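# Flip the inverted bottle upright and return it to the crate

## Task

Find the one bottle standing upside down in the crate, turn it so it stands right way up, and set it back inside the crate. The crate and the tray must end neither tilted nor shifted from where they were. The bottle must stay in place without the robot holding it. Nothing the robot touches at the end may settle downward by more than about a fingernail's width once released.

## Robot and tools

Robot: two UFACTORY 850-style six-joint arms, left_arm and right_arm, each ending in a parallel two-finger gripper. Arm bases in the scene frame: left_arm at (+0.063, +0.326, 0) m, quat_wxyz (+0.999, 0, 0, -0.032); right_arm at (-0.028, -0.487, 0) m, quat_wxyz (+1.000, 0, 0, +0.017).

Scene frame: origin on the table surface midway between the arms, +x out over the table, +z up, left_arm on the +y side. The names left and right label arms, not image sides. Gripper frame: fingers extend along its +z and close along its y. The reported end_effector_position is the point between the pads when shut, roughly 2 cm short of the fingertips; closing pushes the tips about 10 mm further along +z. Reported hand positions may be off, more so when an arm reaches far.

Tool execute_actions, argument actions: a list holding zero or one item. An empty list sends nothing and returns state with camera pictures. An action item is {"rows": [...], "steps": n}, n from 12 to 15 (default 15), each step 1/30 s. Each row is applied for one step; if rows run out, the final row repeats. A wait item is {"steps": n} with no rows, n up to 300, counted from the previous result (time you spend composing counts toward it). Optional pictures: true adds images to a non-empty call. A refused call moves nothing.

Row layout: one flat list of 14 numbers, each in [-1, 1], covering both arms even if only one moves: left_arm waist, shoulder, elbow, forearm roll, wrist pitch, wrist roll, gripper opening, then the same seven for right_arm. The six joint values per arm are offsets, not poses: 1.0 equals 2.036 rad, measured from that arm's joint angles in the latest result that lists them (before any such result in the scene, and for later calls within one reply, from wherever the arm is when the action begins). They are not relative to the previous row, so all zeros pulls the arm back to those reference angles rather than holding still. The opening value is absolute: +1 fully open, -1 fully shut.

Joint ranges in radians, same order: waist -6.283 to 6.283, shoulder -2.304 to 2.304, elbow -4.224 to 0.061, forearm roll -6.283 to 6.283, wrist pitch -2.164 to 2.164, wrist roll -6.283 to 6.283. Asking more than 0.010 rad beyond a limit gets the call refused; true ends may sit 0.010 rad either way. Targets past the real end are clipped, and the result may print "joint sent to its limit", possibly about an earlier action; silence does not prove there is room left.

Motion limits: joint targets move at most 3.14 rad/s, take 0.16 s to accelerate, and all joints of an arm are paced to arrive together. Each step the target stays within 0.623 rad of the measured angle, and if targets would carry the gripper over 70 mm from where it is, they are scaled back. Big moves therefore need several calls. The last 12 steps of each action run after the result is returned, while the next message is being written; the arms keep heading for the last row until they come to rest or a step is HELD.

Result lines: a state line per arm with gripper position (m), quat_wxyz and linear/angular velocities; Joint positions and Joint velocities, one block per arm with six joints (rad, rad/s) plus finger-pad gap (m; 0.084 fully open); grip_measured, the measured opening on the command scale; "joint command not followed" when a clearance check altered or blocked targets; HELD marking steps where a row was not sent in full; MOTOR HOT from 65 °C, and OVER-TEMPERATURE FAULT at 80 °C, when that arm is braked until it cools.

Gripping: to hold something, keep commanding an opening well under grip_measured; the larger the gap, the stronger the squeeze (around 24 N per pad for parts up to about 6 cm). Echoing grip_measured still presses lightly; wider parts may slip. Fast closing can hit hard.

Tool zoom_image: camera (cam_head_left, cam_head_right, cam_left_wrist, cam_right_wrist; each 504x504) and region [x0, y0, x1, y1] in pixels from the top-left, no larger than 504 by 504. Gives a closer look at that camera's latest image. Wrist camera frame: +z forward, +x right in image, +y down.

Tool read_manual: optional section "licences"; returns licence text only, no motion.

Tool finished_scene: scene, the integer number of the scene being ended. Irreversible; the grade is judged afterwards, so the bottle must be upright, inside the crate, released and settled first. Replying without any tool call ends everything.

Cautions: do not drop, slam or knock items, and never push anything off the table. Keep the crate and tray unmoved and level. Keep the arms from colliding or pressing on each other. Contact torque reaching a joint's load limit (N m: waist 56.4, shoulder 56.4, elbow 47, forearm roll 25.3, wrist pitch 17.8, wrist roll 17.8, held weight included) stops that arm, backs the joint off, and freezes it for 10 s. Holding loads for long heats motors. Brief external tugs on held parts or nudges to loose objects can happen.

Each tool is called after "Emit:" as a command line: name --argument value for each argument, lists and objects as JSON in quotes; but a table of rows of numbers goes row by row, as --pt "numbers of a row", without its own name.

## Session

Emit:
execute_actions --actions '[]'

Scene clock: 0.00 s of 7600.00 s.
left_arm: end_effector_position=(+0.2688, +0.3612, +0.3831) grip_measured=+1.00 end_effector_quat_wxyz=(-0.096, -0.154, +0.973, -0.145) end_effector_velocity=(+0.000, +0.000, -0.000) end_effector_angular_velocity=(-0.001, +0.001, -0.001) | right_arm: end_effector_position=(+0.1994, -0.0216, +0.2140) grip_measured=+1.00 end_effector_quat_wxyz=(+0.062, -0.530, +0.835, +0.134) end_effector_velocity=(+0.000, -0.000, -0.000) end_effector_angular_velocity=(+0.000, +0.000, -0.001)
Joint positions: left_arm=[ 0.497  0.469 -0.542 -0.234 -1.287 -2.925  0.084] | right_arm=[ 0.994 -0.295 -0.831  0.559 -0.352  2.53   0.084]
Joint velocities: left_arm=[ 0.    -0.002 -0.     0.     0.     0.001 -0.   ] | right_arm=[-0. -0.  0.  0.  0.  0.  0.]
Motor temperatures (°C, as the motors report them): left_arm=[29 27 36 33 35 34] | right_arm=[32 30 31 31 34 36]

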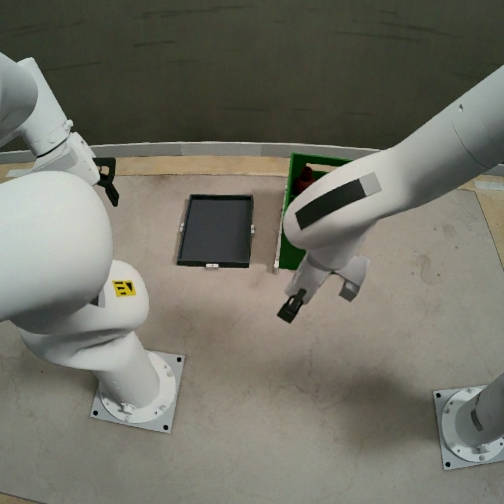

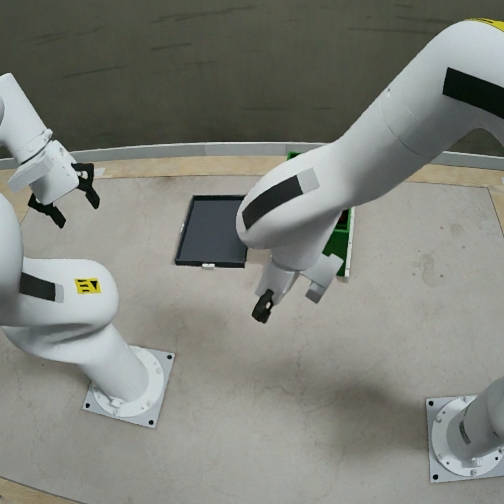

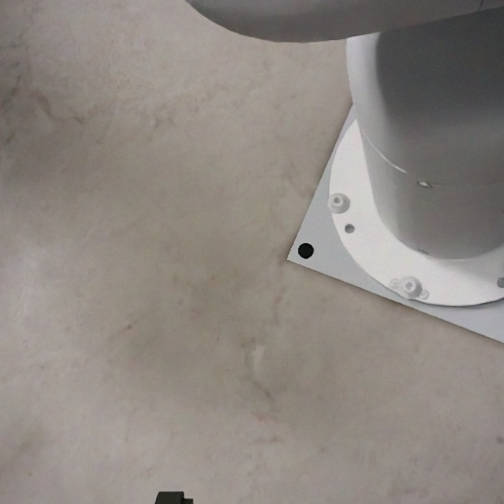

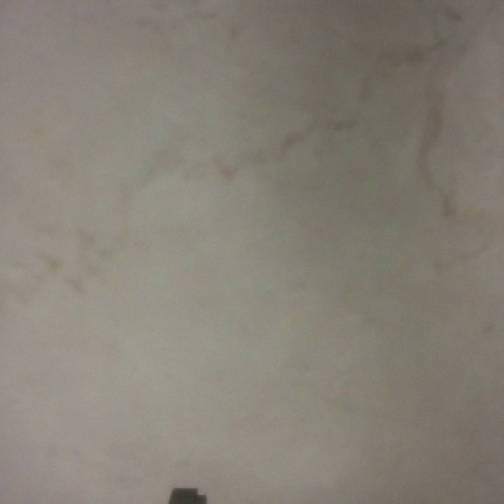

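Emit:
zoom_image --camera "cam_head_left" --region '[260, 140, 380, 290]'

Emit:
zoom_image --camera "cam_head_right" --region '[255, 140, 375, 290]'

Region (260, 140, 380, 290) of cam_head_left's 504x504 image, scaled by 3.360, with more detail than that image has; it fills the left 403 columns of this view, and the rest is white.

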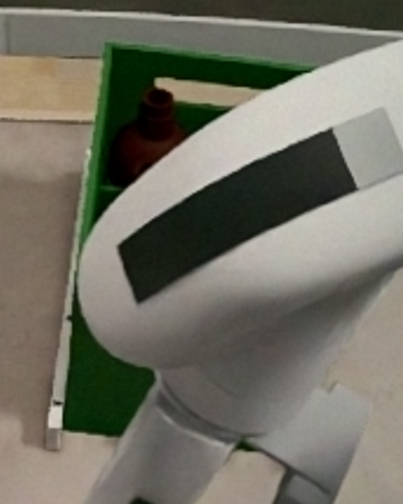

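Region (255, 140, 375, 290) of cam_head_right's 504x504 image, scaled by 3.360, with more detail than that image has; it fills the left 403 columns of this view, and the rest is white.

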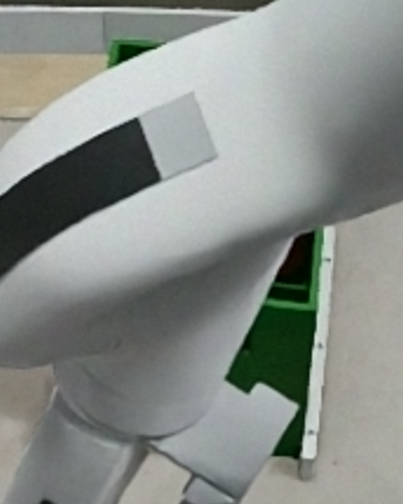

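Emit:
execute_actions --actions '[{"rows": [[-0.001,-0.0017,-0.0002,-0.003,-0.0007,0.002,1, -0.0009,-0.001,-0.0027,-0.0014,-0.0021,-0.0005,1],[-0.0038,-0.0068,-0.0007,-0.012,-0.0028,0.009,1, -0.0034,-0.0037,-0.0096,-0.0049,-0.0075,-0.0019,1],[-0.0084,-0.015,-0.0015,-0.028,-0.0063,0.021,1, -0.0075,-0.0082,-0.0213,-0.011,-0.0167,-0.0041,1],[-0.0145,-0.026,-0.0026,-0.048,-0.0109,0.036,1, -0.0131,-0.0144,-0.0372,-0.0192,-0.0292,-0.0072,1],[-0.0219,-0.0393,-0.0039,-0.072,-0.0164,0.054,1, -0.0202,-0.0222,-0.0574,-0.0297,-0.045,-0.0112,1],[-0.0303,-0.0542,-0.0054,-0.1,-0.0227,0.075,1, -0.0284,-0.0312,-0.0808,-0.0417,-0.0633,-0.0157,1],[-0.0393,-0.0703,-0.0069,-0.129,-0.0294,0.097,1, -0.0373,-0.0411,-0.1064,-0.0549,-0.0833,-0.0207,1],[-0.0484,-0.0867,-0.0086,-0.159,-0.0362,0.12,1, -0.0467,-0.0514,-0.133,-0.0687,-0.1042,-0.0258,1],[-0.0574,-0.1028,-0.0101,-0.188,-0.0429,0.142,1, -0.056,-0.0617,-0.1595,-0.0824,-0.125,-0.031,1],[-0.0658,-0.1178,-0.0116,-0.216,-0.0492,0.163,1, -0.0653,-0.0719,-0.1861,-0.0961,-0.1458,-0.0362,1],[-0.0732,-0.131,-0.0129,-0.24,-0.0547,0.182,1, -0.0747,-0.0822,-0.2127,-0.1098,-0.1667,-0.0413,1],[-0.0793,-0.142,-0.014,-0.26,-0.0593,0.197,1, -0.084,-0.0925,-0.2393,-0.1236,-0.1875,-0.0465,1],[-0.0839,-0.1502,-0.0148,-0.276,-0.0628,0.208,1, -0.0934,-0.1028,-0.2659,-0.1373,-0.2084,-0.0517,1],[-0.0867,-0.1553,-0.0153,-0.285,-0.0649,0.215,1, -0.1027,-0.113,-0.2925,-0.151,-0.2292,-0.0568,1],[-0.0877,-0.157,-0.0155,-0.288,-0.0656,0.2175,1, -0.1867,-0.2055,-0.5318,-0.2746,-0.4167,-0.1033,1]], "steps": 15}]'

Emit:
execute_actions --actions '[{"steps": 33}]' --pictures true

Scene clock: 7.17 s of 7600.00 s.
left_arm: end_effector_position=(+0.2702, +0.3579, +0.3830) grip_measured=+1.00 end_effector_quat_wxyz=(-0.097, -0.150, +0.972, -0.152) end_effector_velocity=(+0.041, -0.099, -0.007) end_effector_angular_velocity=(-0.437, +0.006, -0.198) | right_arm: end_effector_position=(+0.2017, -0.0199, +0.2156) grip_measured=+1.00 end_effector_quat_wxyz=(+0.061, -0.533, +0.833, +0.135) end_effector_velocity=(+0.073, +0.051, +0.047) end_effector_angular_velocity=(-0.010, +0.025, +0.151)
Joint positions: left_arm=[ 0.493  0.462 -0.543 -0.247 -1.29  -2.915  0.084] | right_arm=[ 0.991 -0.299 -0.841  0.553 -0.361  2.528  0.084]
Joint velocities: left_arm=[-0.111 -0.194 -0.023 -0.365 -0.086  0.282  0.   ] | right_arm=[-0.103 -0.116 -0.29  -0.155 -0.243 -0.059 -0.   ]
Motor temperatures (°C, as the motors report them): left_arm=[29 27 36 33 35 34] | right_arm=[32 30 31 31 34 36]
Steps of this call (steps 1 to 90: nothing new was sent; then 4.07 s passed at rest; steps 91 to 93: the first 3 steps of this action). Readings (joint positions):
91: left_arm=[0.497 0.469 -0.542 -0.235 -1.287 -2.925] | right_arm=[0.994 -0.295 -0.832 0.558 -0.353 2.530]
92: left_arm=[0.496 0.467 -0.543 -0.238 -1.288 -2.922] | right_arm=[0.993 -0.296 -0.834 0.557 -0.355 2.530]
93: the state above

Scene clock: 8.27 s of 7600.00 s.
left_arm: end_effector_position=(+0.3372, +0.2148, +0.3931) grip_measured=+1.00 end_effector_quat_wxyz=(-0.127, -0.014, +0.883, -0.453) end_effector_velocity=(-0.000, -0.000, -0.000) end_effector_angular_velocity=(-0.001, +0.001, +0.001) | right_arm: end_effector_position=(+0.5340, -0.0591, +0.4000) grip_measured=+1.00 end_effector_quat_wxyz=(-0.000, -0.671, +0.741, +0.000) end_effector_velocity=(+0.004, -0.003, +0.002) end_effector_angular_velocity=(-0.001, -0.004, -0.002)
Joint positions: left_arm=[ 0.319  0.149 -0.574 -0.821 -1.421 -2.482  0.084] | right_arm=[ 0.615 -0.713 -1.912  0.    -1.2    2.32   0.084]
Joint velocities: left_arm=[ 0.    -0.     0.001 -0.001 -0.     0.    -0.   ] | right_arm=[-0.005 -0.003 -0.008 -0.004 -0.003 -0.001  0.   ]
Motor temperatures (°C, as the motors report them): left_arm=[29 27 36 33 35 34] | right_arm=[32 30 31 31 34 36]
Kept back: nothing.
Steps of this call (steps 1 to 12: the last 12 steps of your previous action; steps 13 to 33: the robot went on to your last target). Readings (joint positions):
1: left_arm=[0.489 0.454 -0.544 -0.263 -1.294 -2.903] | right_arm=[0.986 -0.304 -0.854 0.546 -0.372 2.526]
2: left_arm=[0.481 0.441 -0.546 -0.287 -1.300 -2.885] | right_arm=[0.980 -0.311 -0.874 0.536 -0.387 2.522]
4: left_arm=[0.460 0.403 -0.549 -0.357 -1.315 -2.833] | right_arm=[0.959 -0.334 -0.932 0.506 -0.433 2.511]
8: left_arm=[0.399 0.293 -0.560 -0.557 -1.361 -2.682] | right_arm=[0.897 -0.402 -1.109 0.416 -0.569 2.477]
33: the state above

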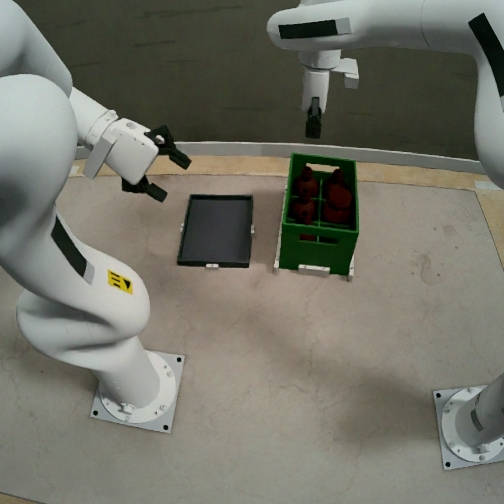

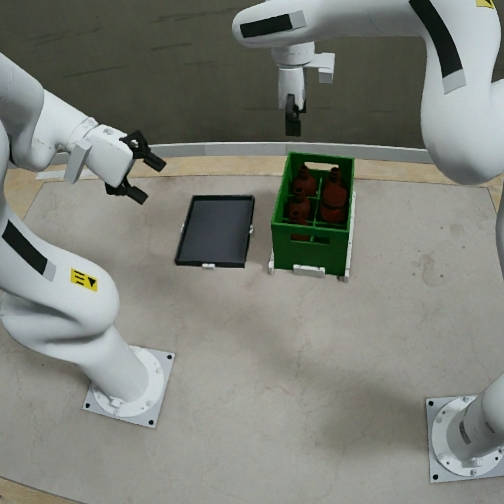

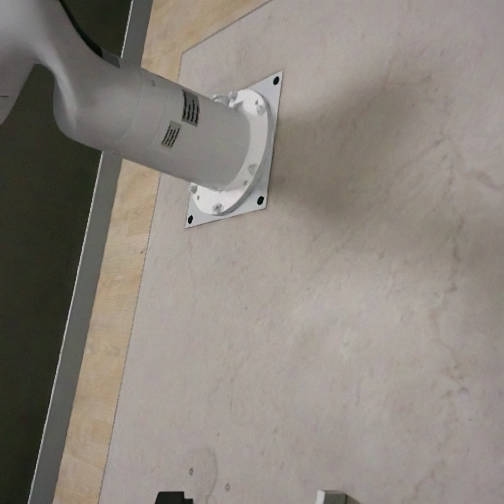

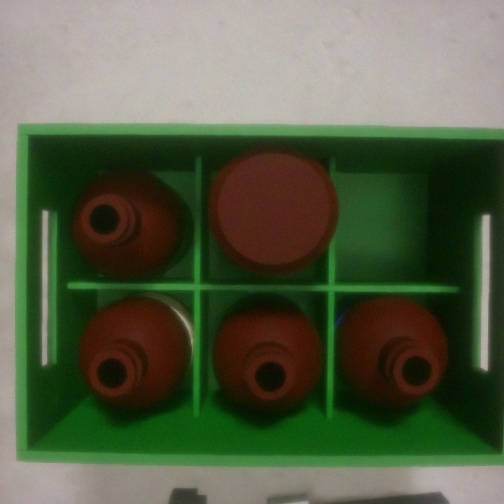

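Emit:
execute_actions --actions '[]'

Scene clock: 11.30 s of 7600.00 s.
left_arm: end_effector_position=(+0.3372, +0.2148, +0.3931) grip_measured=+1.00 end_effector_quat_wxyz=(-0.127, -0.014, +0.882, -0.453) end_effector_velocity=(-0.000, -0.000, +0.000) end_effector_angular_velocity=(-0.000, -0.001, -0.001) | right_arm: end_effector_position=(+0.5348, -0.0596, +0.4004) grip_measured=+1.00 end_effector_quat_wxyz=(+0.000, -0.671, +0.742, -0.000) end_effector_velocity=(-0.000, +0.000, +0.001) end_effector_angular_velocity=(+0.001, -0.001, -0.000)
Joint positions: left_arm=[ 0.319  0.149 -0.574 -0.821 -1.421 -2.482  0.084] | right_arm=[ 0.614 -0.713 -1.914 -0.    -1.201  2.32   0.084]
Joint velocities: left_arm=[-0.     0.001  0.001 -0.    -0.     0.001 -0.   ] | right_arm=[ 0.     0.001  0.     0.    -0.     0.    -0.   ]
Motor temperatures (°C, as the motors report them): left_arm=[29 27 36 33 35 34] | right_arm=[32 30 31 31 34 36]
Kept back: nothing.
Steps of this call (steps 1 to 15: the robot went on to your last target; steps 16 to 90: nothing new was sent; then 0.03 s passed at rest). Readings (joint positions):
1: left_arm=[0.319 0.149 -0.574 -0.821 -1.421 -2.482] | right_arm=[0.615 -0.713 -1.913 0.000 -1.200 2.320]
2: left_arm=[0.319 0.149 -0.574 -0.821 -1.421 -2.482] | right_arm=[0.615 -0.713 -1.913 0.000 -1.200 2.320]
4: left_arm=[0.319 0.149 -0.574 -0.821 -1.421 -2.482] | right_arm=[0.615 -0.713 -1.913 -0.000 -1.201 2.320]
8: left_arm=[0.319 0.149 -0.574 -0.821 -1.421 -2.482] | right_arm=[0.614 -0.713 -1.914 -0.000 -1.201 2.320]
90: the state above
All arms were judged still, so your last target was given up. Only a new action makes them travel on or press farther. Fingers that are still opening or closing keep moving.

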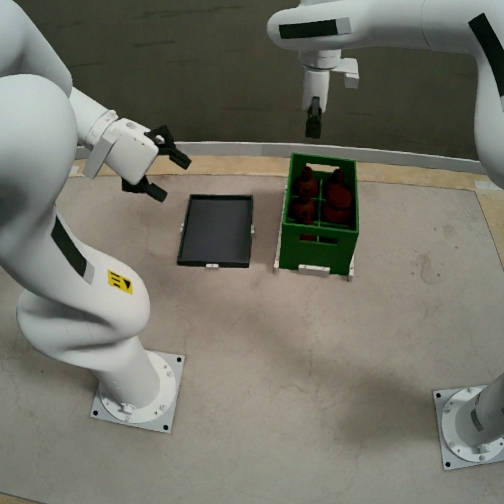

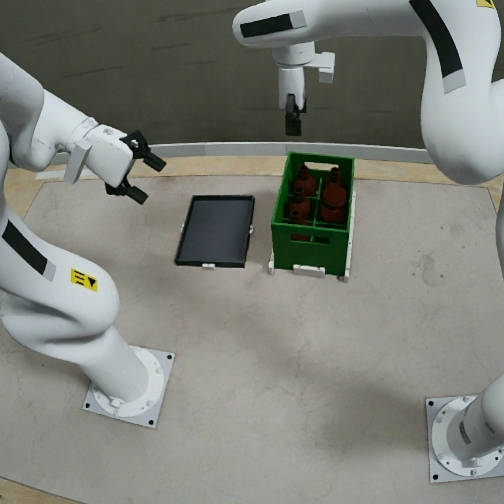

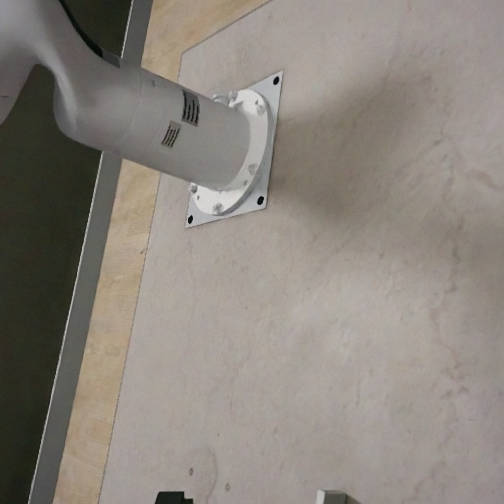

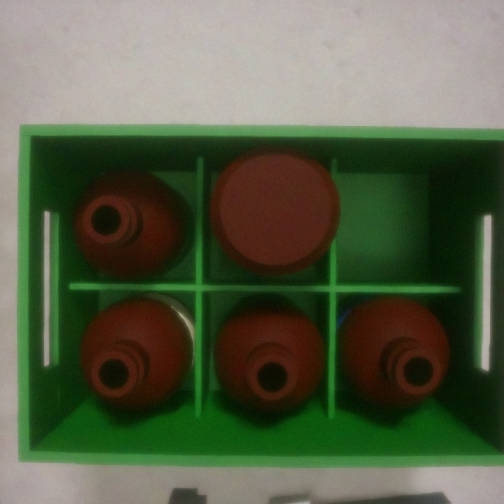

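Emit:
zoom_image --camera "cam_right_wrist" --region '[180, 120, 370, 310]'

Region (180, 120, 370, 310) of cam_right_wrist's 504x504 image, scaled by 2.653, with more detail than that image has.

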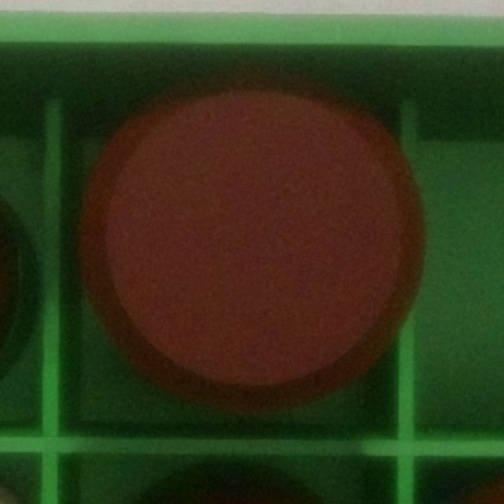

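Emit:
execute_actions --actions '[{"rows": [[-0.0012,-0.0021,-0.0002,-0.0038,-0.0009,0.0029,1,-0.0006,-0.0003,0.0022,0,0.0024,-0.0006,1],[-0.0046,-0.0083,-0.0008,-0.0152,-0.0035,0.0115,1,-0.0025,-0.0010,0.0086,0,0.0097,-0.0024,1],[-0.0103,-0.0183,-0.0018,-0.0336,-0.0076,0.0254,1,-0.0056,-0.0023,0.0191,0,0.0214,-0.0053,1],[-0.0178,-0.0317,-0.0031,-0.0582,-0.0132,0.0439,1,-0.0096,-0.0040,0.0331,0,0.0371,-0.0092,1],[-0.0269,-0.0479,-0.0047,-0.0879,-0.0200,0.0664,1,-0.0145,-0.0060,0.0501,0,0.0561,-0.0139,1],[-0.0371,-0.0662,-0.0064,-0.1215,-0.0277,0.0918,1,-0.0201,-0.0083,0.0692,0,0.0775,-0.0192,1],[-0.0481,-0.0858,-0.0083,-0.1575,-0.0359,0.1190,1,-0.0260,-0.0108,0.0896,0,0.1004,-0.0248,1],[-0.0594,-0.1058,-0.0103,-0.1942,-0.0442,0.1467,1,-0.0321,-0.0133,0.1106,0,0.1238,-0.0307,1],[-0.0704,-0.1254,-0.0122,-0.2302,-0.0524,0.1739,1,-0.0381,-0.0157,0.1310,0,0.1467,-0.0363,1],[-0.0806,-0.1437,-0.0140,-0.2638,-0.0601,0.1993,1,-0.0436,-0.0180,0.1502,0,0.1682,-0.0416,1],[-0.0897,-0.1599,-0.0155,-0.2935,-0.0669,0.2218,1,-0.0485,-0.0200,0.1671,0,0.1871,-0.0463,1],[-0.0972,-0.1733,-0.0168,-0.3181,-0.0725,0.2403,1,-0.0526,-0.0217,0.1811,0,0.2028,-0.0502,1],[-0.1029,-0.1833,-0.0178,-0.3365,-0.0766,0.2542,1,-0.0556,-0.0230,0.1916,0,0.2145,-0.0531,1],[-0.1063,-0.1895,-0.0184,-0.3479,-0.0792,0.2628,1,-0.0575,-0.0238,0.1980,0,0.2218,-0.0549,1],[-0.1075,-0.1916,-0.0186,-0.3517,-0.0801,0.2657,1,-0.05815,-0.02402,0.2002,0,0.22421,-0.0555,1]], "steps": 15}]'

Emit:
execute_actions --actions '[{"steps": 25}]' --pictures true

Scene clock: 17.93 s of 7600.00 s.
left_arm: end_effector_position=(+0.3392, +0.2116, +0.3940) grip_measured=+1.00 end_effector_quat_wxyz=(-0.126, -0.011, +0.879, -0.460) end_effector_velocity=(+0.058, -0.092, +0.022) end_effector_angular_velocity=(-0.464, -0.094, -0.034) | right_arm: end_effector_position=(+0.5362, -0.0605, +0.3964) grip_measured=+1.00 end_effector_quat_wxyz=(+0.001, -0.671, +0.741, -0.000) end_effector_velocity=(+0.039, -0.035, -0.127) end_effector_angular_velocity=(+0.023, -0.029, +0.002)
Joint positions: left_arm=[ 0.314  0.142 -0.575 -0.836 -1.425 -2.47   0.084] | right_arm=[ 0.612 -0.713 -1.906 -0.    -1.19   2.317  0.084]
Joint velocities: left_arm=[-0.129 -0.226 -0.028 -0.43  -0.101  0.331  0.   ] | right_arm=[-0.074 -0.018  0.252  0.002  0.308 -0.076  0.   ]
Motor temperatures (°C, as the motors report them): left_arm=[29 27 36 33 35 34] | right_arm=[32 30 32 31 34 36]
Steps of this call (steps 1 to 90: nothing new was sent; then 3.53 s passed at rest; steps 91 to 93: the first 3 steps of this action). Readings (joint positions):
91: left_arm=[0.318 0.149 -0.574 -0.821 -1.421 -2.482] | right_arm=[0.614 -0.713 -1.914 -0.000 -1.200 2.320]
92: left_arm=[0.317 0.147 -0.574 -0.825 -1.422 -2.479] | right_arm=[0.614 -0.713 -1.912 -0.000 -1.197 2.319]
93: the state above

Scene clock: 18.77 s of 7600.00 s.
left_arm: end_effector_position=(+0.4501, +0.0958, +0.4003) grip_measured=+1.00 end_effector_quat_wxyz=(-0.000, +0.000, +0.707, -0.707) end_effector_velocity=(+0.000, -0.001, -0.002) end_effector_angular_velocity=(-0.002, +0.005, +0.002) | right_arm: end_effector_position=(+0.5484, -0.1481, +0.1906) grip_measured=+1.00 end_effector_quat_wxyz=(+0.001, -0.669, +0.743, -0.000) end_effector_velocity=(-0.001, -0.002, -0.003) end_effector_angular_velocity=(-0.004, +0.004, -0.001)
Joint positions: left_arm=[ 0.1   -0.24  -0.612 -1.536 -1.584 -1.942  0.084] | right_arm=[ 0.496 -0.761 -1.507 -0.    -0.744  2.207  0.084]
Joint velocities: left_arm=[-0.002 -0.005  0.001 -0.004  0.     0.001 -0.   ] | right_arm=[-0.002 -0.002  0.005 -0.001  0.001 -0.     0.   ]
Motor temperatures (°C, as the motors report them): left_arm=[29 27 36 33 35 34] | right_arm=[32 30 32 31 34 36]
Kept back: nothing.
Steps of this call (steps 1 to 12: the last 12 steps of your previous action; steps 13 to 25: the robot went on to your last target). Readings (joint positions):
1: left_arm=[0.309 0.132 -0.576 -0.854 -1.429 -2.456] | right_arm=[0.609 -0.714 -1.894 -0.000 -1.176 2.314]
2: left_arm=[0.300 0.117 -0.578 -0.882 -1.435 -2.435] | right_arm=[0.604 -0.716 -1.877 -0.000 -1.157 2.309]
4: left_arm=[0.275 0.072 -0.582 -0.963 -1.454 -2.374] | right_arm=[0.589 -0.723 -1.826 -0.000 -1.100 2.295]
8: left_arm=[0.203 -0.058 -0.594 -1.200 -1.507 -2.196] | right_arm=[0.550 -0.740 -1.692 -0.001 -0.953 2.259]
25: the state above

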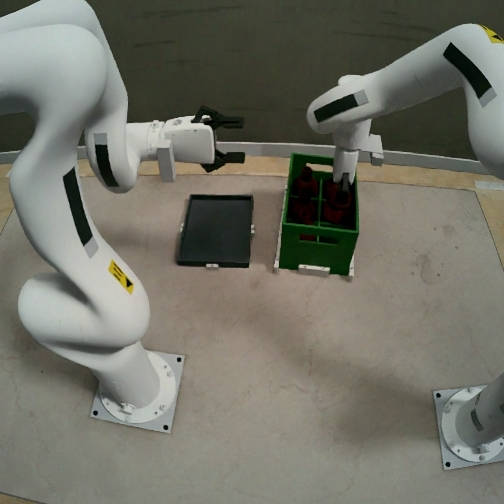

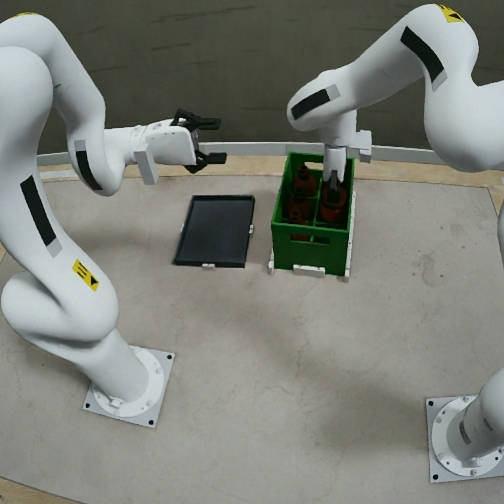

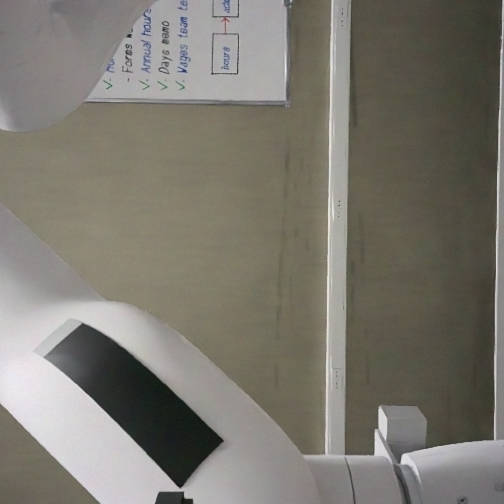

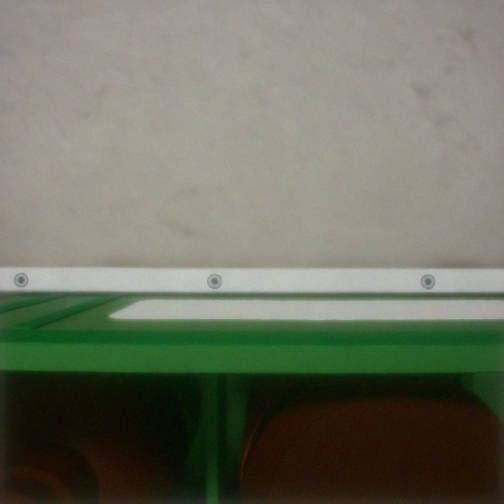

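Emit:
zoom_image --camera "cam_right_wrist" --region '[150, 340, 504, 504]'

Emit:
zoom_image --camera "cam_head_right" --region '[270, 140, 390, 260]'

Region (150, 340, 504, 504) of cam_right_wrist's 504x504 image, scaled by 1.424, with more detail than that image has; it fills the top 233 rows of this view, and the rest is white.

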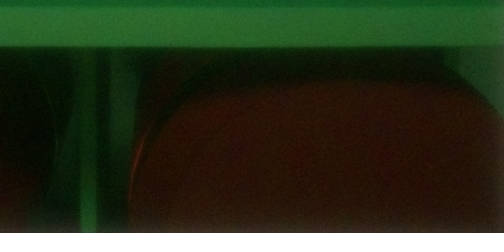

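Region (270, 140, 390, 260) of cam_head_right's 504x504 image, scaled by 4.200, with more detail than that image has.

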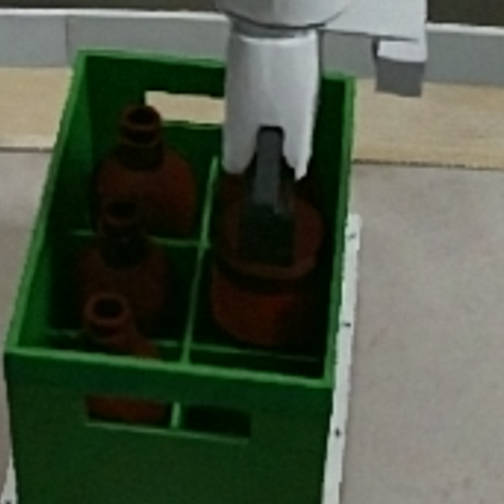

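Emit:
execute_actions --actions '[{"rows": [[0,-0.0004,0,-0.0004,0,0.0003,1,0,-0.0013,0.0005,0,0.0009,0,1],[0,-0.0004,0,-0.0004,0,0.0003,1,0,-0.0037,0.0013,0,0.0041,0,1],[0,-0.0004,0,-0.0004,0,0.0003,1,0,-0.0076,0.0024,0,0.0090,0,1],[0,-0.0004,0,-0.0004,0,0.0003,1,0,-0.0126,0.0037,0,0.0153,0,1],[0,-0.0004,0,-0.0004,0,0.0003,1,0,-0.0183,0.0049,0,0.0222,0,1],[0,-0.0004,0,-0.0004,0,0.0003,1,0,-0.0242,0.0058,0,0.0290,0,1],[0,-0.0004,0,-0.0004,0,0.0003,1,0,-0.0295,0.0065,0,0.0350,0,1],[0,-0.0004,0,-0.0004,0,0.0003,1,0,-0.0338,0.0069,0,0.0397,0,1],[0,-0.0004,0,-0.0004,0,0.0003,1,0,-0.0366,0.0071,0,0.0427,0,1],[0,-0.0004,0,-0.0004,0,0.0003,1,0,-0.0376,0.0072,0,0.0438,0,1],[0,-0.0004,0,-0.0004,0,0.0003,1,0,-0.0376,0.0072,0,0.0438,0,1],[0,-0.0004,0,-0.0004,0,0.0003,1,0,-0.0376,0.0072,0,0.0438,0,0.93],[0,-0.0004,0,-0.0004,0,0.0003,1,0,-0.0376,0.0072,0,0.0438,0,0.86],[0,-0.0004,0,-0.0004,0,0.0003,1,0,-0.0376,0.0072,0,0.0438,0,0.8],[0,-0.0004,0,-0.0004,0,0.0003,1,0,-0.0376,0.0072,0,0.0438,0,0.74]], "steps": 15}]'

Emit:
execute_actions --actions '[{"rows": [[0,0,0,0,0,0,1,0,0,0,0,0,0,0.6],[0,0,0,0,0,0,1,0,0,0,0,0,0,0.35],[0,0,0,0,0,0,1,0,0,0,0,0,0,0],[0,0,0,0,0,0,1,0,0,0,0,0,0,-0.4],[0,0,0,0,0,0,1,0,0,0,0,0,0,-0.8],[0,0,0,0,0,0,1,0,0,0,0,0,0,-1],[0,0,0,0,0,0,1,0,0.0011,-0.0001,0,-0.0011,0,-1],[0,0,0,0,0,0,1,0,0.0042,-0.0003,0,-0.0046,0,-1],[0,0,0,0,0,0,1,0,0.0101,-0.0010,0,-0.0111,0,-1],[0,0,0,0,0,0,1,0,0.0185,-0.0024,0,-0.0208,0,-1],[0,0,0,0,0,0,1,0,0.0285,-0.0046,0,-0.0332,0,-1],[0,0,0,0,0,0,1,0,0.0390,-0.0080,0,-0.0470,0,-1],[0,0,0,0,0,0,1,0,0.0490,-0.0121,0,-0.0611,0,-1],[0,0,0,0,0,0,1,0,0.0584,-0.0171,0,-0.0756,0,-1],[0,0,0,0,0,0,1,0,0.0672,-0.0230,0,-0.0903,0,-1]], "steps": 15}]'

Emit:
execute_actions --actions '[{"rows": [[0,0,0,0,0,0,1,0,0.0344,-0.0190,0,-0.0534,0,-1],[0,0,0,0,0,0,1,0,0.0420,-0.0267,0,-0.0687,0,-1],[0,0,0,0,0,0,1,-0.0001,0.0490,-0.0351,0.0004,-0.0844,0,-1],[0,0,0,0,0,0,1,-0.0007,0.0552,-0.0424,0.0041,-0.0997,-0.0004,-1],[0,0,0,0,0,0,1,-0.0023,0.0605,-0.0467,0.0138,-0.1140,-0.0015,-1],[0,0,0,0,0,0,1,-0.0053,0.0649,-0.0462,0.0314,-0.1265,-0.0033,-1],[0,0,0,0,0,0,1,-0.0097,0.0689,-0.0403,0.0575,-0.1375,-0.0061,-1],[0,0,0,0,0,0,1,-0.0154,0.0727,-0.0298,0.0915,-0.1475,-0.0097,-1],[0,0,0,0,0,0,1,-0.0222,0.0766,-0.0162,0.1315,-0.1577,-0.0139,-1],[0,0,0,0,0,0,1,-0.0294,0.0809,-0.0012,0.1748,-0.1687,-0.0186,-1],[0,0,0,0,0,0,1,-0.0368,0.0852,0.0143,0.2185,-0.1798,-0.0232,-1],[0,0,0,0,0,0,1,-0.0442,0.0895,0.0301,0.2621,-0.1909,-0.0278,-1],[0,0,0,0,0,0,1,-0.0515,0.0938,0.0463,0.3058,-0.2020,-0.0325,-1],[0,0,0,0,0,0,1,-0.0588,0.0981,0.0631,0.3495,-0.2132,-0.0371,-1],[0,0,0,0,0,0,1,-0.0662,0.1024,0.0803,0.3932,-0.2243,-0.0418,-1]], "steps": 15}]'

Emit:
execute_actions --actions '[{"rows": [[0,0,0,0,0,0,1,-0.0286,0.0175,0.0640,0.1697,-0.0449,-0.0180,-1],[0,0,0,0,0,0,1,-0.0359,0.0218,0.0823,0.2134,-0.0560,-0.0227,-1],[0,0,0,0,0,0,1,-0.0433,0.0261,0.1011,0.2571,-0.0671,-0.0273,-1],[0,0,0,0,0,0,1,-0.0506,0.0304,0.1204,0.3008,-0.0782,-0.0319,-1],[0,0,0,0,0,0,1,-0.0580,0.0347,0.1402,0.3444,-0.0893,-0.0366,-1],[0,0,0,0,0,0,1,-0.0654,0.0390,0.1605,0.3881,-0.1005,-0.0412,-1],[0,0,0,0,0,0,1,-0.0727,0.0433,0.1810,0.4318,-0.1116,-0.0459,-1],[0,0,0,0,0,0,1,-0.0800,0.0475,0.2018,0.4751,-0.1226,-0.0505,-1],[0,0,0,0,0,0,1,-0.0867,0.0515,0.2211,0.5151,-0.1327,-0.0547,-1],[0,0,0,0,0,0,1,-0.0925,0.0548,0.2377,0.5491,-0.1414,-0.0583,-1],[0,0,0,0,0,0,1,-0.0969,0.0574,0.2505,0.5752,-0.1480,-0.0611,-1],[0,0,0,0,0,0,1,-0.0998,0.0591,0.2591,0.5928,-0.1525,-0.0630,-1],[0,0,0,0,0,0,1,-0.1015,0.0601,0.2638,0.6025,-0.1550,-0.0640,-1],[0,0,0,0,0,0,1,-0.1021,0.0605,0.2656,0.6061,-0.1559,-0.0644,-1],[0,0,0,0,0,0,1,-0.1022,0.0605,0.2659,0.6066,-0.1560,-0.0644,-1]], "steps": 15}]'

Emit:
execute_actions --actions '[{"steps": 25}]' --pictures true

Scene clock: 39.27 s of 7600.00 s.
left_arm: end_effector_position=(+0.4503, +0.0958, +0.4000) grip_measured=+1.00 end_effector_quat_wxyz=(-0.000, +0.000, +0.707, -0.707) end_effector_velocity=(+0.001, +0.001, +0.000) end_effector_angular_velocity=(-0.000, -0.003, +0.004) | right_arm: end_effector_position=(+0.5485, -0.1481, +0.1874) grip_measured=+1.00 end_effector_quat_wxyz=(+0.001, -0.669, +0.743, -0.000) end_effector_velocity=(+0.004, +0.004, -0.083) end_effector_angular_velocity=(+0.007, -0.012, +0.002)
Joint positions: left_arm=[ 0.1   -0.241 -0.612 -1.537 -1.584 -1.941  0.084] | right_arm=[ 0.496 -0.766 -1.506 -0.    -0.739  2.207  0.084]
Joint velocities: left_arm=[ 0.003 -0.    -0.001 -0.001  0.     0.002 -0.   ] | right_arm=[ 0.002 -0.11   0.024  0.     0.149 -0.     0.   ]
Motor temperatures (°C, as the motors report them): left_arm=[29 27 36 33 35 34] | right_arm=[32 30 32 31 34 36]
Steps of this call (steps 1 to 30: the robot went on to your last target; steps 31 to 90: nothing new was sent; then 17.40 s passed at rest; steps 91 to 93: the first 3 steps of this action). Readings (joint positions):
91: left_arm=[0.100 -0.241 -0.612 -1.537 -1.584 -1.941] | right_arm=[0.496 -0.762 -1.506 -0.000 -0.744 2.207]
92: left_arm=[0.100 -0.241 -0.612 -1.537 -1.584 -1.941] | right_arm=[0.496 -0.763 -1.506 -0.000 -0.743 2.207]
93: the state above

Scene clock: 39.77 s of 7600.00 s.
left_arm: end_effector_position=(+0.4503, +0.0958, +0.4000) grip_measured=+1.00 end_effector_quat_wxyz=(+0.000, +0.000, +0.707, -0.707) end_effector_velocity=(+0.001, +0.000, +0.000) end_effector_angular_velocity=(-0.000, -0.001, +0.001) | right_arm: end_effector_position=(+0.5482, -0.1482, +0.1345) grip_measured=+0.72 end_effector_quat_wxyz=(-0.000, -0.669, +0.743, -0.000) end_effector_velocity=(-0.000, -0.000, -0.000) end_effector_angular_velocity=(+0.000, +0.001, -0.001)
Joint positions: left_arm=[ 0.1   -0.241 -0.612 -1.537 -1.584 -1.941  0.084] | right_arm=[ 0.496 -0.837 -1.493 -0.    -0.656  2.207  0.073]
Joint velocities: left_arm=[ 0.001  0.    -0.001 -0.    -0.     0.     0.   ] | right_arm=[-0.001 -0.     0.001  0.001  0.    -0.     0.   ]
Motor temperatures (°C, as the motors report them): left_arm=[29 27 36 33 35 34] | right_arm=[32 30 32 31 34 36]
Steps of this call (steps 1 to 12: the last 12 steps of your previous action; steps 13 to 15: the first 3 steps of this action, its rows measured from where the robot was after step 12). Readings (joint positions):
12: left_arm=[0.100 -0.241 -0.612 -1.537 -1.584 -1.941] | right_arm=[0.496 -0.837 -1.493 -0.000 -0.656 2.207]
13: left_arm=[0.100 -0.241 -0.612 -1.537 -1.584 -1.941] | right_arm=[0.496 -0.837 -1.493 -0.000 -0.656 2.207]
14: left_arm=[0.100 -0.241 -0.612 -1.537 -1.584 -1.941] | right_arm=[0.496 -0.837 -1.493 -0.000 -0.656 2.207]
15: the state above

Scene clock: 40.27 s of 7600.00 s.
left_arm: end_effector_position=(+0.4503, +0.0958, +0.4000) grip_measured=+1.00 end_effector_quat_wxyz=(+0.000, +0.000, +0.707, -0.707) end_effector_velocity=(-0.000, -0.001, +0.000) end_effector_angular_velocity=(-0.000, -0.002, -0.002) | right_arm: end_effector_position=(+0.5487, -0.1479, +0.2559) grip_measured=+0.72 end_effector_quat_wxyz=(+0.000, -0.669, +0.743, -0.000) end_effector_velocity=(-0.003, -0.002, +0.541) end_effector_angular_velocity=(+0.007, -0.013, -0.001)
Joint positions: left_arm=[ 0.1   -0.241 -0.612 -1.537 -1.584 -1.941  0.084] | right_arm=[ 0.496 -0.689 -1.549 -0.    -0.858  2.207  0.073]
Joint velocities: left_arm=[-0.002  0.    -0.001 -0.    -0.     0.001  0.   ] | right_arm=[-0.     0.549 -0.414  0.    -0.948  0.     0.   ]
Motor temperatures (°C, as the motors report them): left_arm=[29 27 36 33 35 34] | right_arm=[32 30 32 31 34 36]
Steps of this call (steps 1 to 12: the last 12 steps of your previous action; steps 13 to 15: the first 3 steps of this action, its rows measured from where the robot was after step 12). Readings (joint positions):
12: left_arm=[0.100 -0.241 -0.612 -1.537 -1.584 -1.941] | right_arm=[0.496 -0.746 -1.515 -0.000 -0.769 2.207]
13: left_arm=[0.100 -0.241 -0.612 -1.537 -1.584 -1.941] | right_arm=[0.496 -0.727 -1.525 -0.000 -0.797 2.207]
14: left_arm=[0.100 -0.241 -0.612 -1.537 -1.584 -1.941] | right_arm=[0.496 -0.708 -1.536 -0.000 -0.827 2.207]
15: the state above

Scene clock: 40.77 s of 7600.00 s.
left_arm: end_effector_position=(+0.4503, +0.0958, +0.4000) grip_measured=+1.00 end_effector_quat_wxyz=(+0.000, +0.000, +0.707, -0.707) end_effector_velocity=(+0.001, +0.000, +0.000) end_effector_angular_velocity=(+0.000, -0.002, +0.001) | right_arm: end_effector_position=(+0.4323, -0.1219, +0.3365) grip_measured=+0.72 end_effector_quat_wxyz=(-0.077, -0.457, +0.818, +0.341) end_effector_velocity=(-0.222, +0.131, +0.127) end_effector_angular_velocity=(+1.474, +1.688, -1.459)
Joint positions: left_arm=[ 0.1   -0.241 -0.612 -1.537 -1.584 -1.941  0.084] | right_arm=[ 0.373 -0.546 -1.377  0.728 -1.208  2.13   0.073]
Joint velocities: left_arm=[ 0.001  0.    -0.001  0.     0.     0.001 -0.   ] | right_arm=[-0.387  0.235  0.902  2.304 -0.602 -0.245  0.   ]
Motor temperatures (°C, as the motors report them): left_arm=[29 27 36 33 35 34] | right_arm=[32 30 32 31 34 36]
Steps of this call (steps 1 to 12: the last 12 steps of your previous action; steps 13 to 15: the first 3 steps of this action, its rows measured from where the robot was after step 12). Readings (joint positions):
12: left_arm=[0.100 -0.241 -0.612 -1.537 -1.584 -1.941] | right_arm=[0.413 -0.570 -1.467 0.491 -1.146 2.155]
13: left_arm=[0.100 -0.241 -0.612 -1.537 -1.584 -1.941] | right_arm=[0.400 -0.562 -1.437 0.571 -1.167 2.146]
14: left_arm=[0.100 -0.241 -0.612 -1.537 -1.584 -1.941] | right_arm=[0.386 -0.554 -1.407 0.650 -1.188 2.138]
15: the state above

Scene clock: 41.60 s of 7600.00 s.
left_arm: end_effector_position=(+0.4503, +0.0958, +0.4000) grip_measured=+1.00 end_effector_quat_wxyz=(+0.000, +0.000, +0.707, -0.707) end_effector_velocity=(+0.001, +0.001, -0.000) end_effector_angular_velocity=(-0.000, -0.000, +0.003) | right_arm: end_effector_position=(+0.4424, -0.1240, +0.4010) grip_measured=+0.72 end_effector_quat_wxyz=(-0.012, -0.027, +0.715, +0.698) end_effector_velocity=(+0.000, -0.001, -0.001) end_effector_angular_velocity=(+0.002, +0.004, -0.005)
Joint positions: left_arm=[ 0.1   -0.241 -0.612 -1.537 -1.584 -1.941  0.084] | right_arm=[ 0.206 -0.447 -0.926  1.725 -1.464  2.024  0.074]
Joint velocities: left_arm=[ 0.003 -0.     0.001  0.    -0.     0.001 -0.   ] | right_arm=[-0.002  0.     0.004  0.004 -0.001 -0.    -0.   ]
Motor temperatures (°C, as the motors report them): left_arm=[29 27 36 33 35 34] | right_arm=[32 30 32 31 34 36]
Kept back: nothing.
Steps of this call (steps 1 to 12: the last 12 steps of your previous action; steps 13 to 25: the robot went on to your last target). Readings (joint positions):
1: left_arm=[0.100 -0.241 -0.612 -1.537 -1.584 -1.941] | right_arm=[0.360 -0.538 -1.347 0.805 -1.228 2.122]
2: left_arm=[0.100 -0.241 -0.612 -1.537 -1.584 -1.941] | right_arm=[0.347 -0.530 -1.314 0.884 -1.249 2.113]
4: left_arm=[0.100 -0.241 -0.612 -1.537 -1.584 -1.941] | right_arm=[0.320 -0.514 -1.244 1.048 -1.291 2.096]
8: left_arm=[0.100 -0.241 -0.612 -1.537 -1.584 -1.941] | right_arm=[0.263 -0.480 -1.089 1.386 -1.377 2.060]
25: the state above

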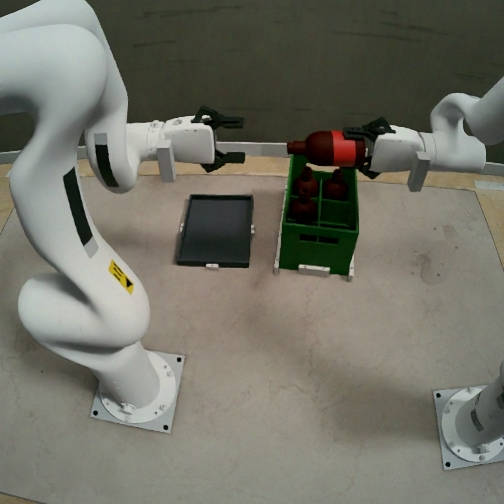

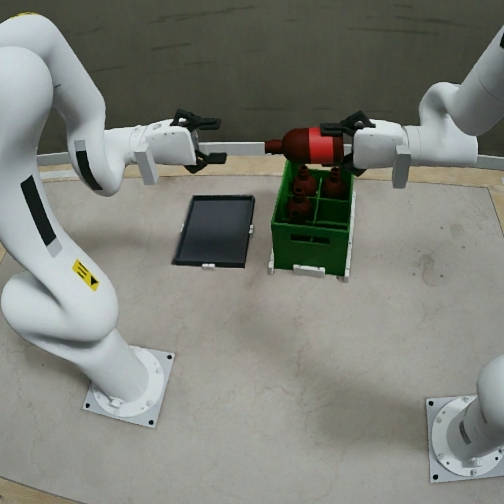

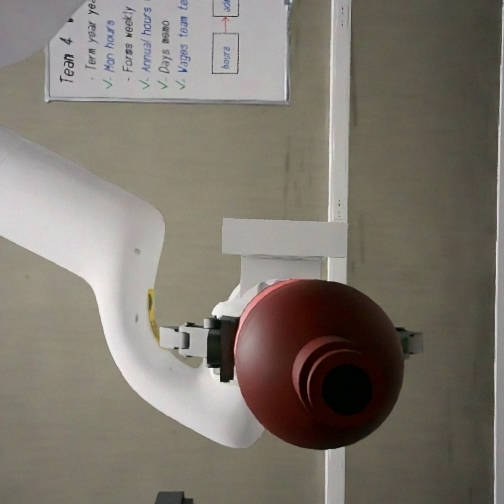

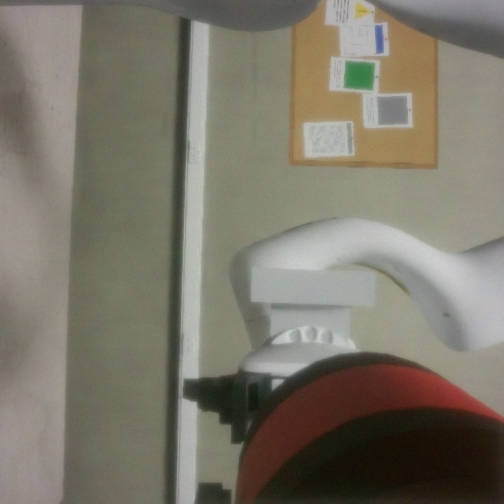

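Emit:
zoom_image --camera "cam_left_wrist" --region '[220, 260, 430, 470]'

Emit:
zoom_image --camera "cam_head_left" --region '[180, 80, 440, 220]'

Region (220, 260, 430, 470) of cam_left_wrist's 504x504 image, scaled by 2.400, with more detail than that image has.

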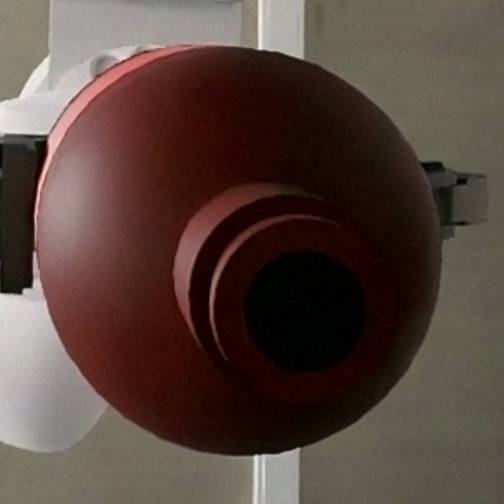

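Region (180, 80, 440, 220) of cam_head_left's 504x504 image, scaled by 1.938, with more detail than that image has; it fills the top 271 rows of this view, and the rest is white.

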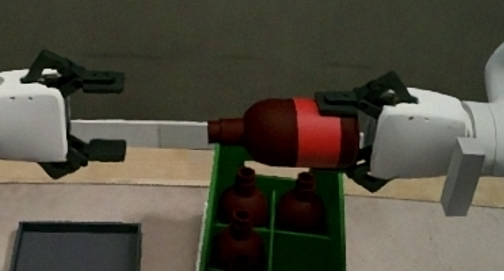

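Emit:
execute_actions --actions '[{"rows": [[-0.0021,-0.0001,-0.0001,-0.0019,0.0007,0.0001,0.9,-0.0003,0,0.0005,0.0011,-0.0001,-0.0001,-1],[-0.0081,-0.0003,-0.0004,-0.0076,0.0029,0.0002,0.78,-0.0007,0.0001,0.0014,0.0034,-0.0003,-0.0003,-1],[-0.0178,-0.0007,-0.0008,-0.0166,0.0064,0.0005,0.66,-0.0013,0.0001,0.0028,0.0068,-0.0006,-0.0007,-1],[-0.0306,-0.0012,-0.0013,-0.0285,0.0110,0.0009,0.54,-0.0020,0.0002,0.0045,0.0110,-0.0010,-0.0012,-1],[-0.0457,-0.0017,-0.0020,-0.0426,0.0165,0.0013,0.42,-0.0029,0.0003,0.0063,0.0156,-0.0015,-0.0017,-1],[-0.0622,-0.0024,-0.0027,-0.0580,0.0224,0.0018,0.3,-0.0037,0.0004,0.0081,0.0199,-0.0019,-0.0022,-1],[-0.0793,-0.0030,-0.0035,-0.0740,0.0286,0.0022,0.2,-0.0043,0.0004,0.0095,0.0234,-0.0022,-0.0026,-1],[-0.0958,-0.0036,-0.0042,-0.0894,0.0345,0.0027,0.1,-0.0048,0.0005,0.0105,0.0257,-0.0024,-0.0028,-1],[-0.1109,-0.0042,-0.0049,-0.1035,0.0400,0.0031,0.03,-0.0049,0.0005,0.0108,0.0265,-0.0025,-0.0029,-1],[-0.1237,-0.0047,-0.0055,-0.1154,0.0446,0.0035,-0.04,-0.0049,0.0005,0.0108,0.0265,-0.0025,-0.0029,-1],[-0.1334,-0.0050,-0.0059,-0.1244,0.0481,0.0038,-0.04,-0.0049,0.0005,0.0108,0.0265,-0.0025,-0.0029,-1],[-0.1394,-0.0053,-0.0061,-0.1301,0.0503,0.0039,-0.04,-0.0049,0.0005,0.0108,0.0265,-0.0025,-0.0029,-1],[-0.1415,-0.00535,-0.00624,-0.1320,0.0510,0.0040,-0.04,-0.0049,0.0005,0.0108,0.0265,-0.0025,-0.0029,-1]], "steps": 13}]'

Emit:
execute_actions --actions '[{"steps": 21}]' --pictures true

Emit:
zoom_image --camera "cam_head_left" --region '[250, 95, 370, 185]'

Emit:
zoom_image --camera "cam_head_right" --region '[230, 95, 350, 185]'

Scene clock: 50.13 s of 7600.00 s.
left_arm: end_effector_position=(+0.4503, +0.0957, +0.4000) grip_measured=+0.94 end_effector_quat_wxyz=(+0.000, +0.000, +0.707, -0.707) end_effector_velocity=(+0.002, -0.010, -0.001) end_effector_angular_velocity=(+0.001, -0.001, +0.005) | right_arm: end_effector_position=(+0.4425, -0.1241, +0.4009) grip_measured=+0.72 end_effector_quat_wxyz=(-0.012, -0.026, +0.715, +0.698) end_effector_velocity=(+0.002, -0.001, +0.000) end_effector_angular_velocity=(+0.006, +0.004, -0.013)
Joint positions: left_arm=[ 0.1   -0.241 -0.612 -1.537 -1.584 -1.941  0.082] | right_arm=[ 0.205 -0.447 -0.926  1.726 -1.464  2.024  0.074]
Joint velocities: left_arm=[-0.027 -0.002 -0.001 -0.029  0.013  0.002 -0.096] | right_arm=[-0.002 -0.     0.004  0.013 -0.001 -0.002  0.   ]
Motor temperatures (°C, as the motors report them): left_arm=[29 27 36 33 35 34] | right_arm=[32 30 32 31 34 36]
Steps of this call (steps 1 to 15: the robot went on to your last target; steps 16 to 90: nothing new was sent; then 5.50 s passed at rest; step 91: the first step of this action). Readings (joint positions):
91: the state above

Scene clock: 50.83 s of 7600.00 s.
left_arm: end_effector_position=(+0.4430, -0.0155, +0.3995) grip_measured=-0.05 end_effector_quat_wxyz=(-0.000, -0.000, +0.707, -0.707) end_effector_velocity=(+0.000, -0.001, -0.000) end_effector_angular_velocity=(-0.000, +0.001, +0.000) | right_arm: end_effector_position=(+0.4504, -0.1299, +0.4002) grip_measured=+0.72 end_effector_quat_wxyz=(+0.001, -0.000, +0.707, +0.707) end_effector_velocity=(-0.000, -0.000, -0.000) end_effector_angular_velocity=(-0.000, +0.001, +0.000)
Joint positions: left_arm=[-0.187 -0.252 -0.624 -1.805 -1.48  -1.933  0.042] | right_arm=[ 0.196 -0.446 -0.904  1.779 -1.469  2.018  0.074]
Joint velocities: left_arm=[-0.003 -0.001 -0.001 -0.003  0.001 -0.001 -0.   ] | right_arm=[-0.     0.     0.    -0.001  0.     0.     0.   ]
Motor temperatures (°C, as the motors report them): left_arm=[29 27 36 33 35 34] | right_arm=[32 30 32 31 34 36]
Kept back: nothing.
Steps of this call (steps 1 to 12: the last 12 steps of your previous action; steps 13 to 21: the robot went on to your last target). Readings (joint positions):
1: left_arm=[0.098 -0.241 -0.612 -1.539 -1.583 -1.941] | right_arm=[0.205 -0.447 -0.926 1.727 -1.464 2.024]
2: left_arm=[0.092 -0.241 -0.612 -1.545 -1.581 -1.941] | right_arm=[0.205 -0.447 -0.925 1.729 -1.464 2.024]
4: left_arm=[0.064 -0.242 -0.613 -1.571 -1.570 -1.940] | right_arm=[0.203 -0.447 -0.920 1.740 -1.465 2.022]
8: left_arm=[-0.044 -0.246 -0.618 -1.671 -1.532 -1.937] | right_arm=[0.197 -0.446 -0.908 1.771 -1.468 2.019]
21: the state above

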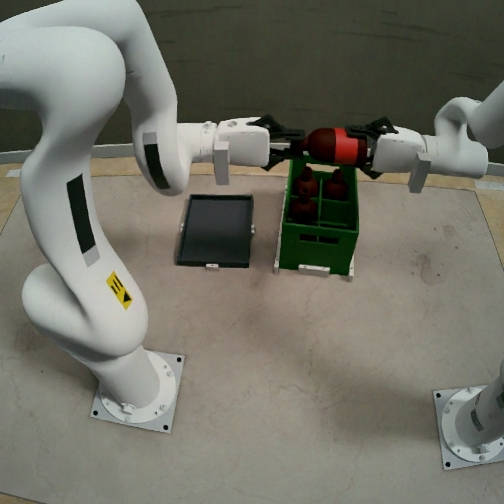

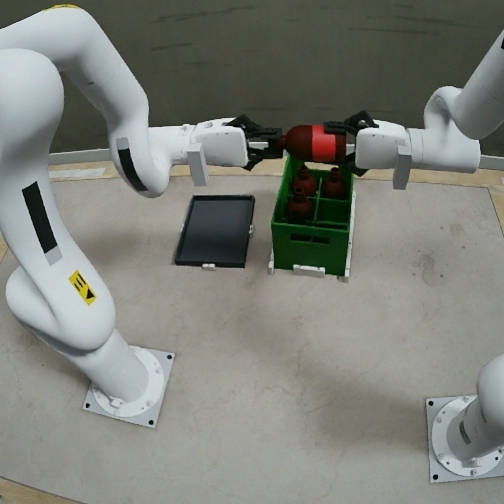

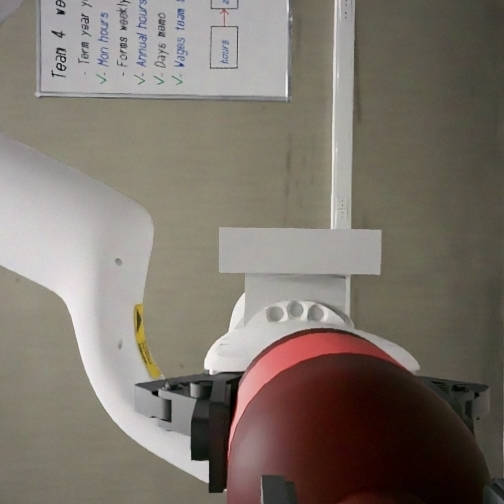

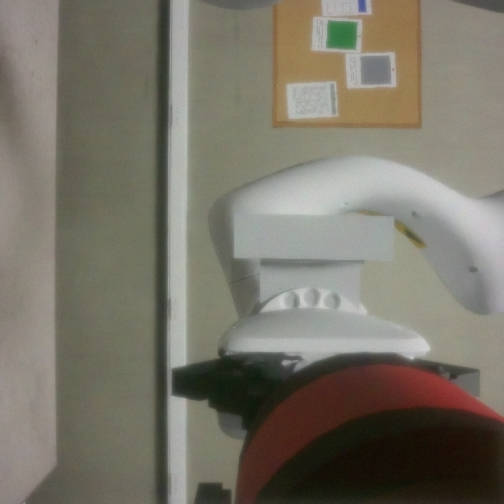

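Region (250, 95, 370, 185) of cam_head_left's 504x504 image, scaled by 4.200, with more detail than that image has; it fills the top 378 rows of this view, and the rest is white.

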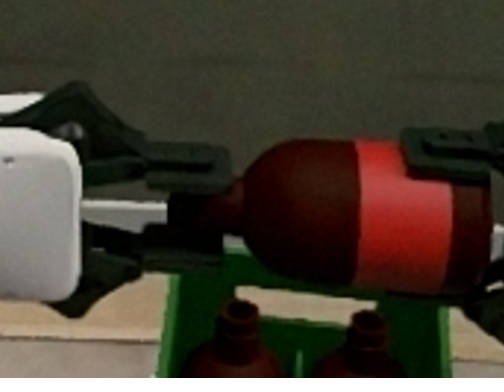

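Region (230, 95, 350, 185) of cam_head_right's 504x504 image, scaled by 4.200, with more detail than that image has; it fills the top 378 rows of this view, and the rest is white.

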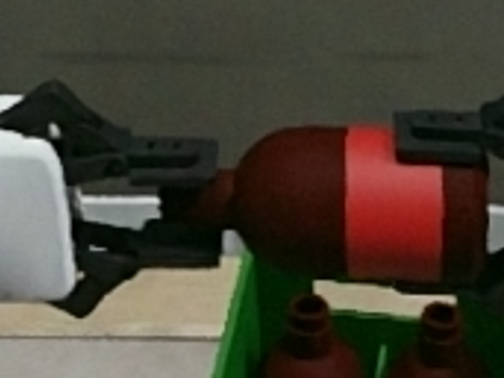

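Emit:
zoom_image --camera "cam_left_wrist" --region '[204, 304, 504, 504]'

Emit:
zoom_image --camera "cam_head_right" --region '[255, 115, 315, 170]'

Region (204, 304, 504, 504) of cam_left_wrist's 504x504 image, scaled by 1.680, with more detail than that image has.

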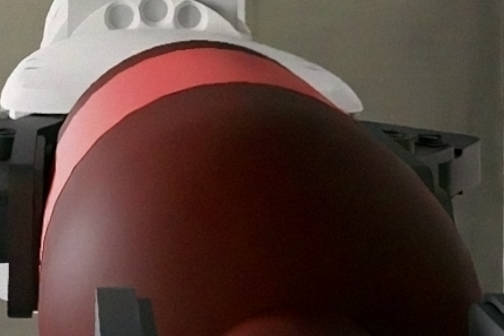

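Region (255, 115, 315, 170) of cam_head_right's 504x504 image, scaled by 8.400, with more detail than that image has; it fills the top 462 rows of this view, and the rest is white.

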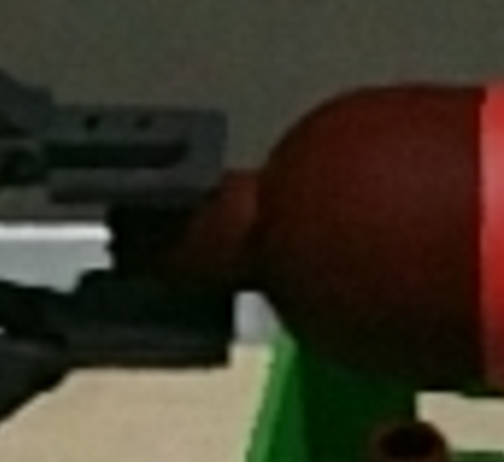

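Emit:
zoom_image --camera "cam_left_wrist" --region '[250, 440, 504, 504]'

Emit:
zoom_image --camera "cam_right_wrist" --region '[160, 280, 504, 504]'

Region (250, 440, 504, 504) of cam_left_wrist's 504x504 image, scaled by 1.984, with more detail than that image has; it fills the top 127 rows of this view, and the rest is white.

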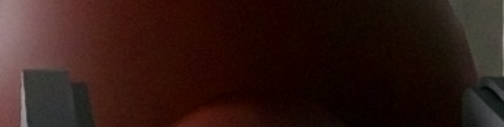

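Region (160, 280, 504, 504) of cam_right_wrist's 504x504 image, scaled by 1.465, with more detail than that image has; it fills the top 328 rows of this view, and the rest is white.

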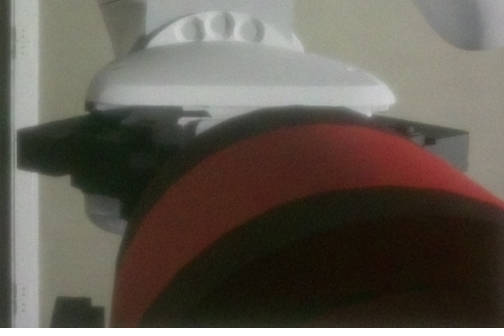

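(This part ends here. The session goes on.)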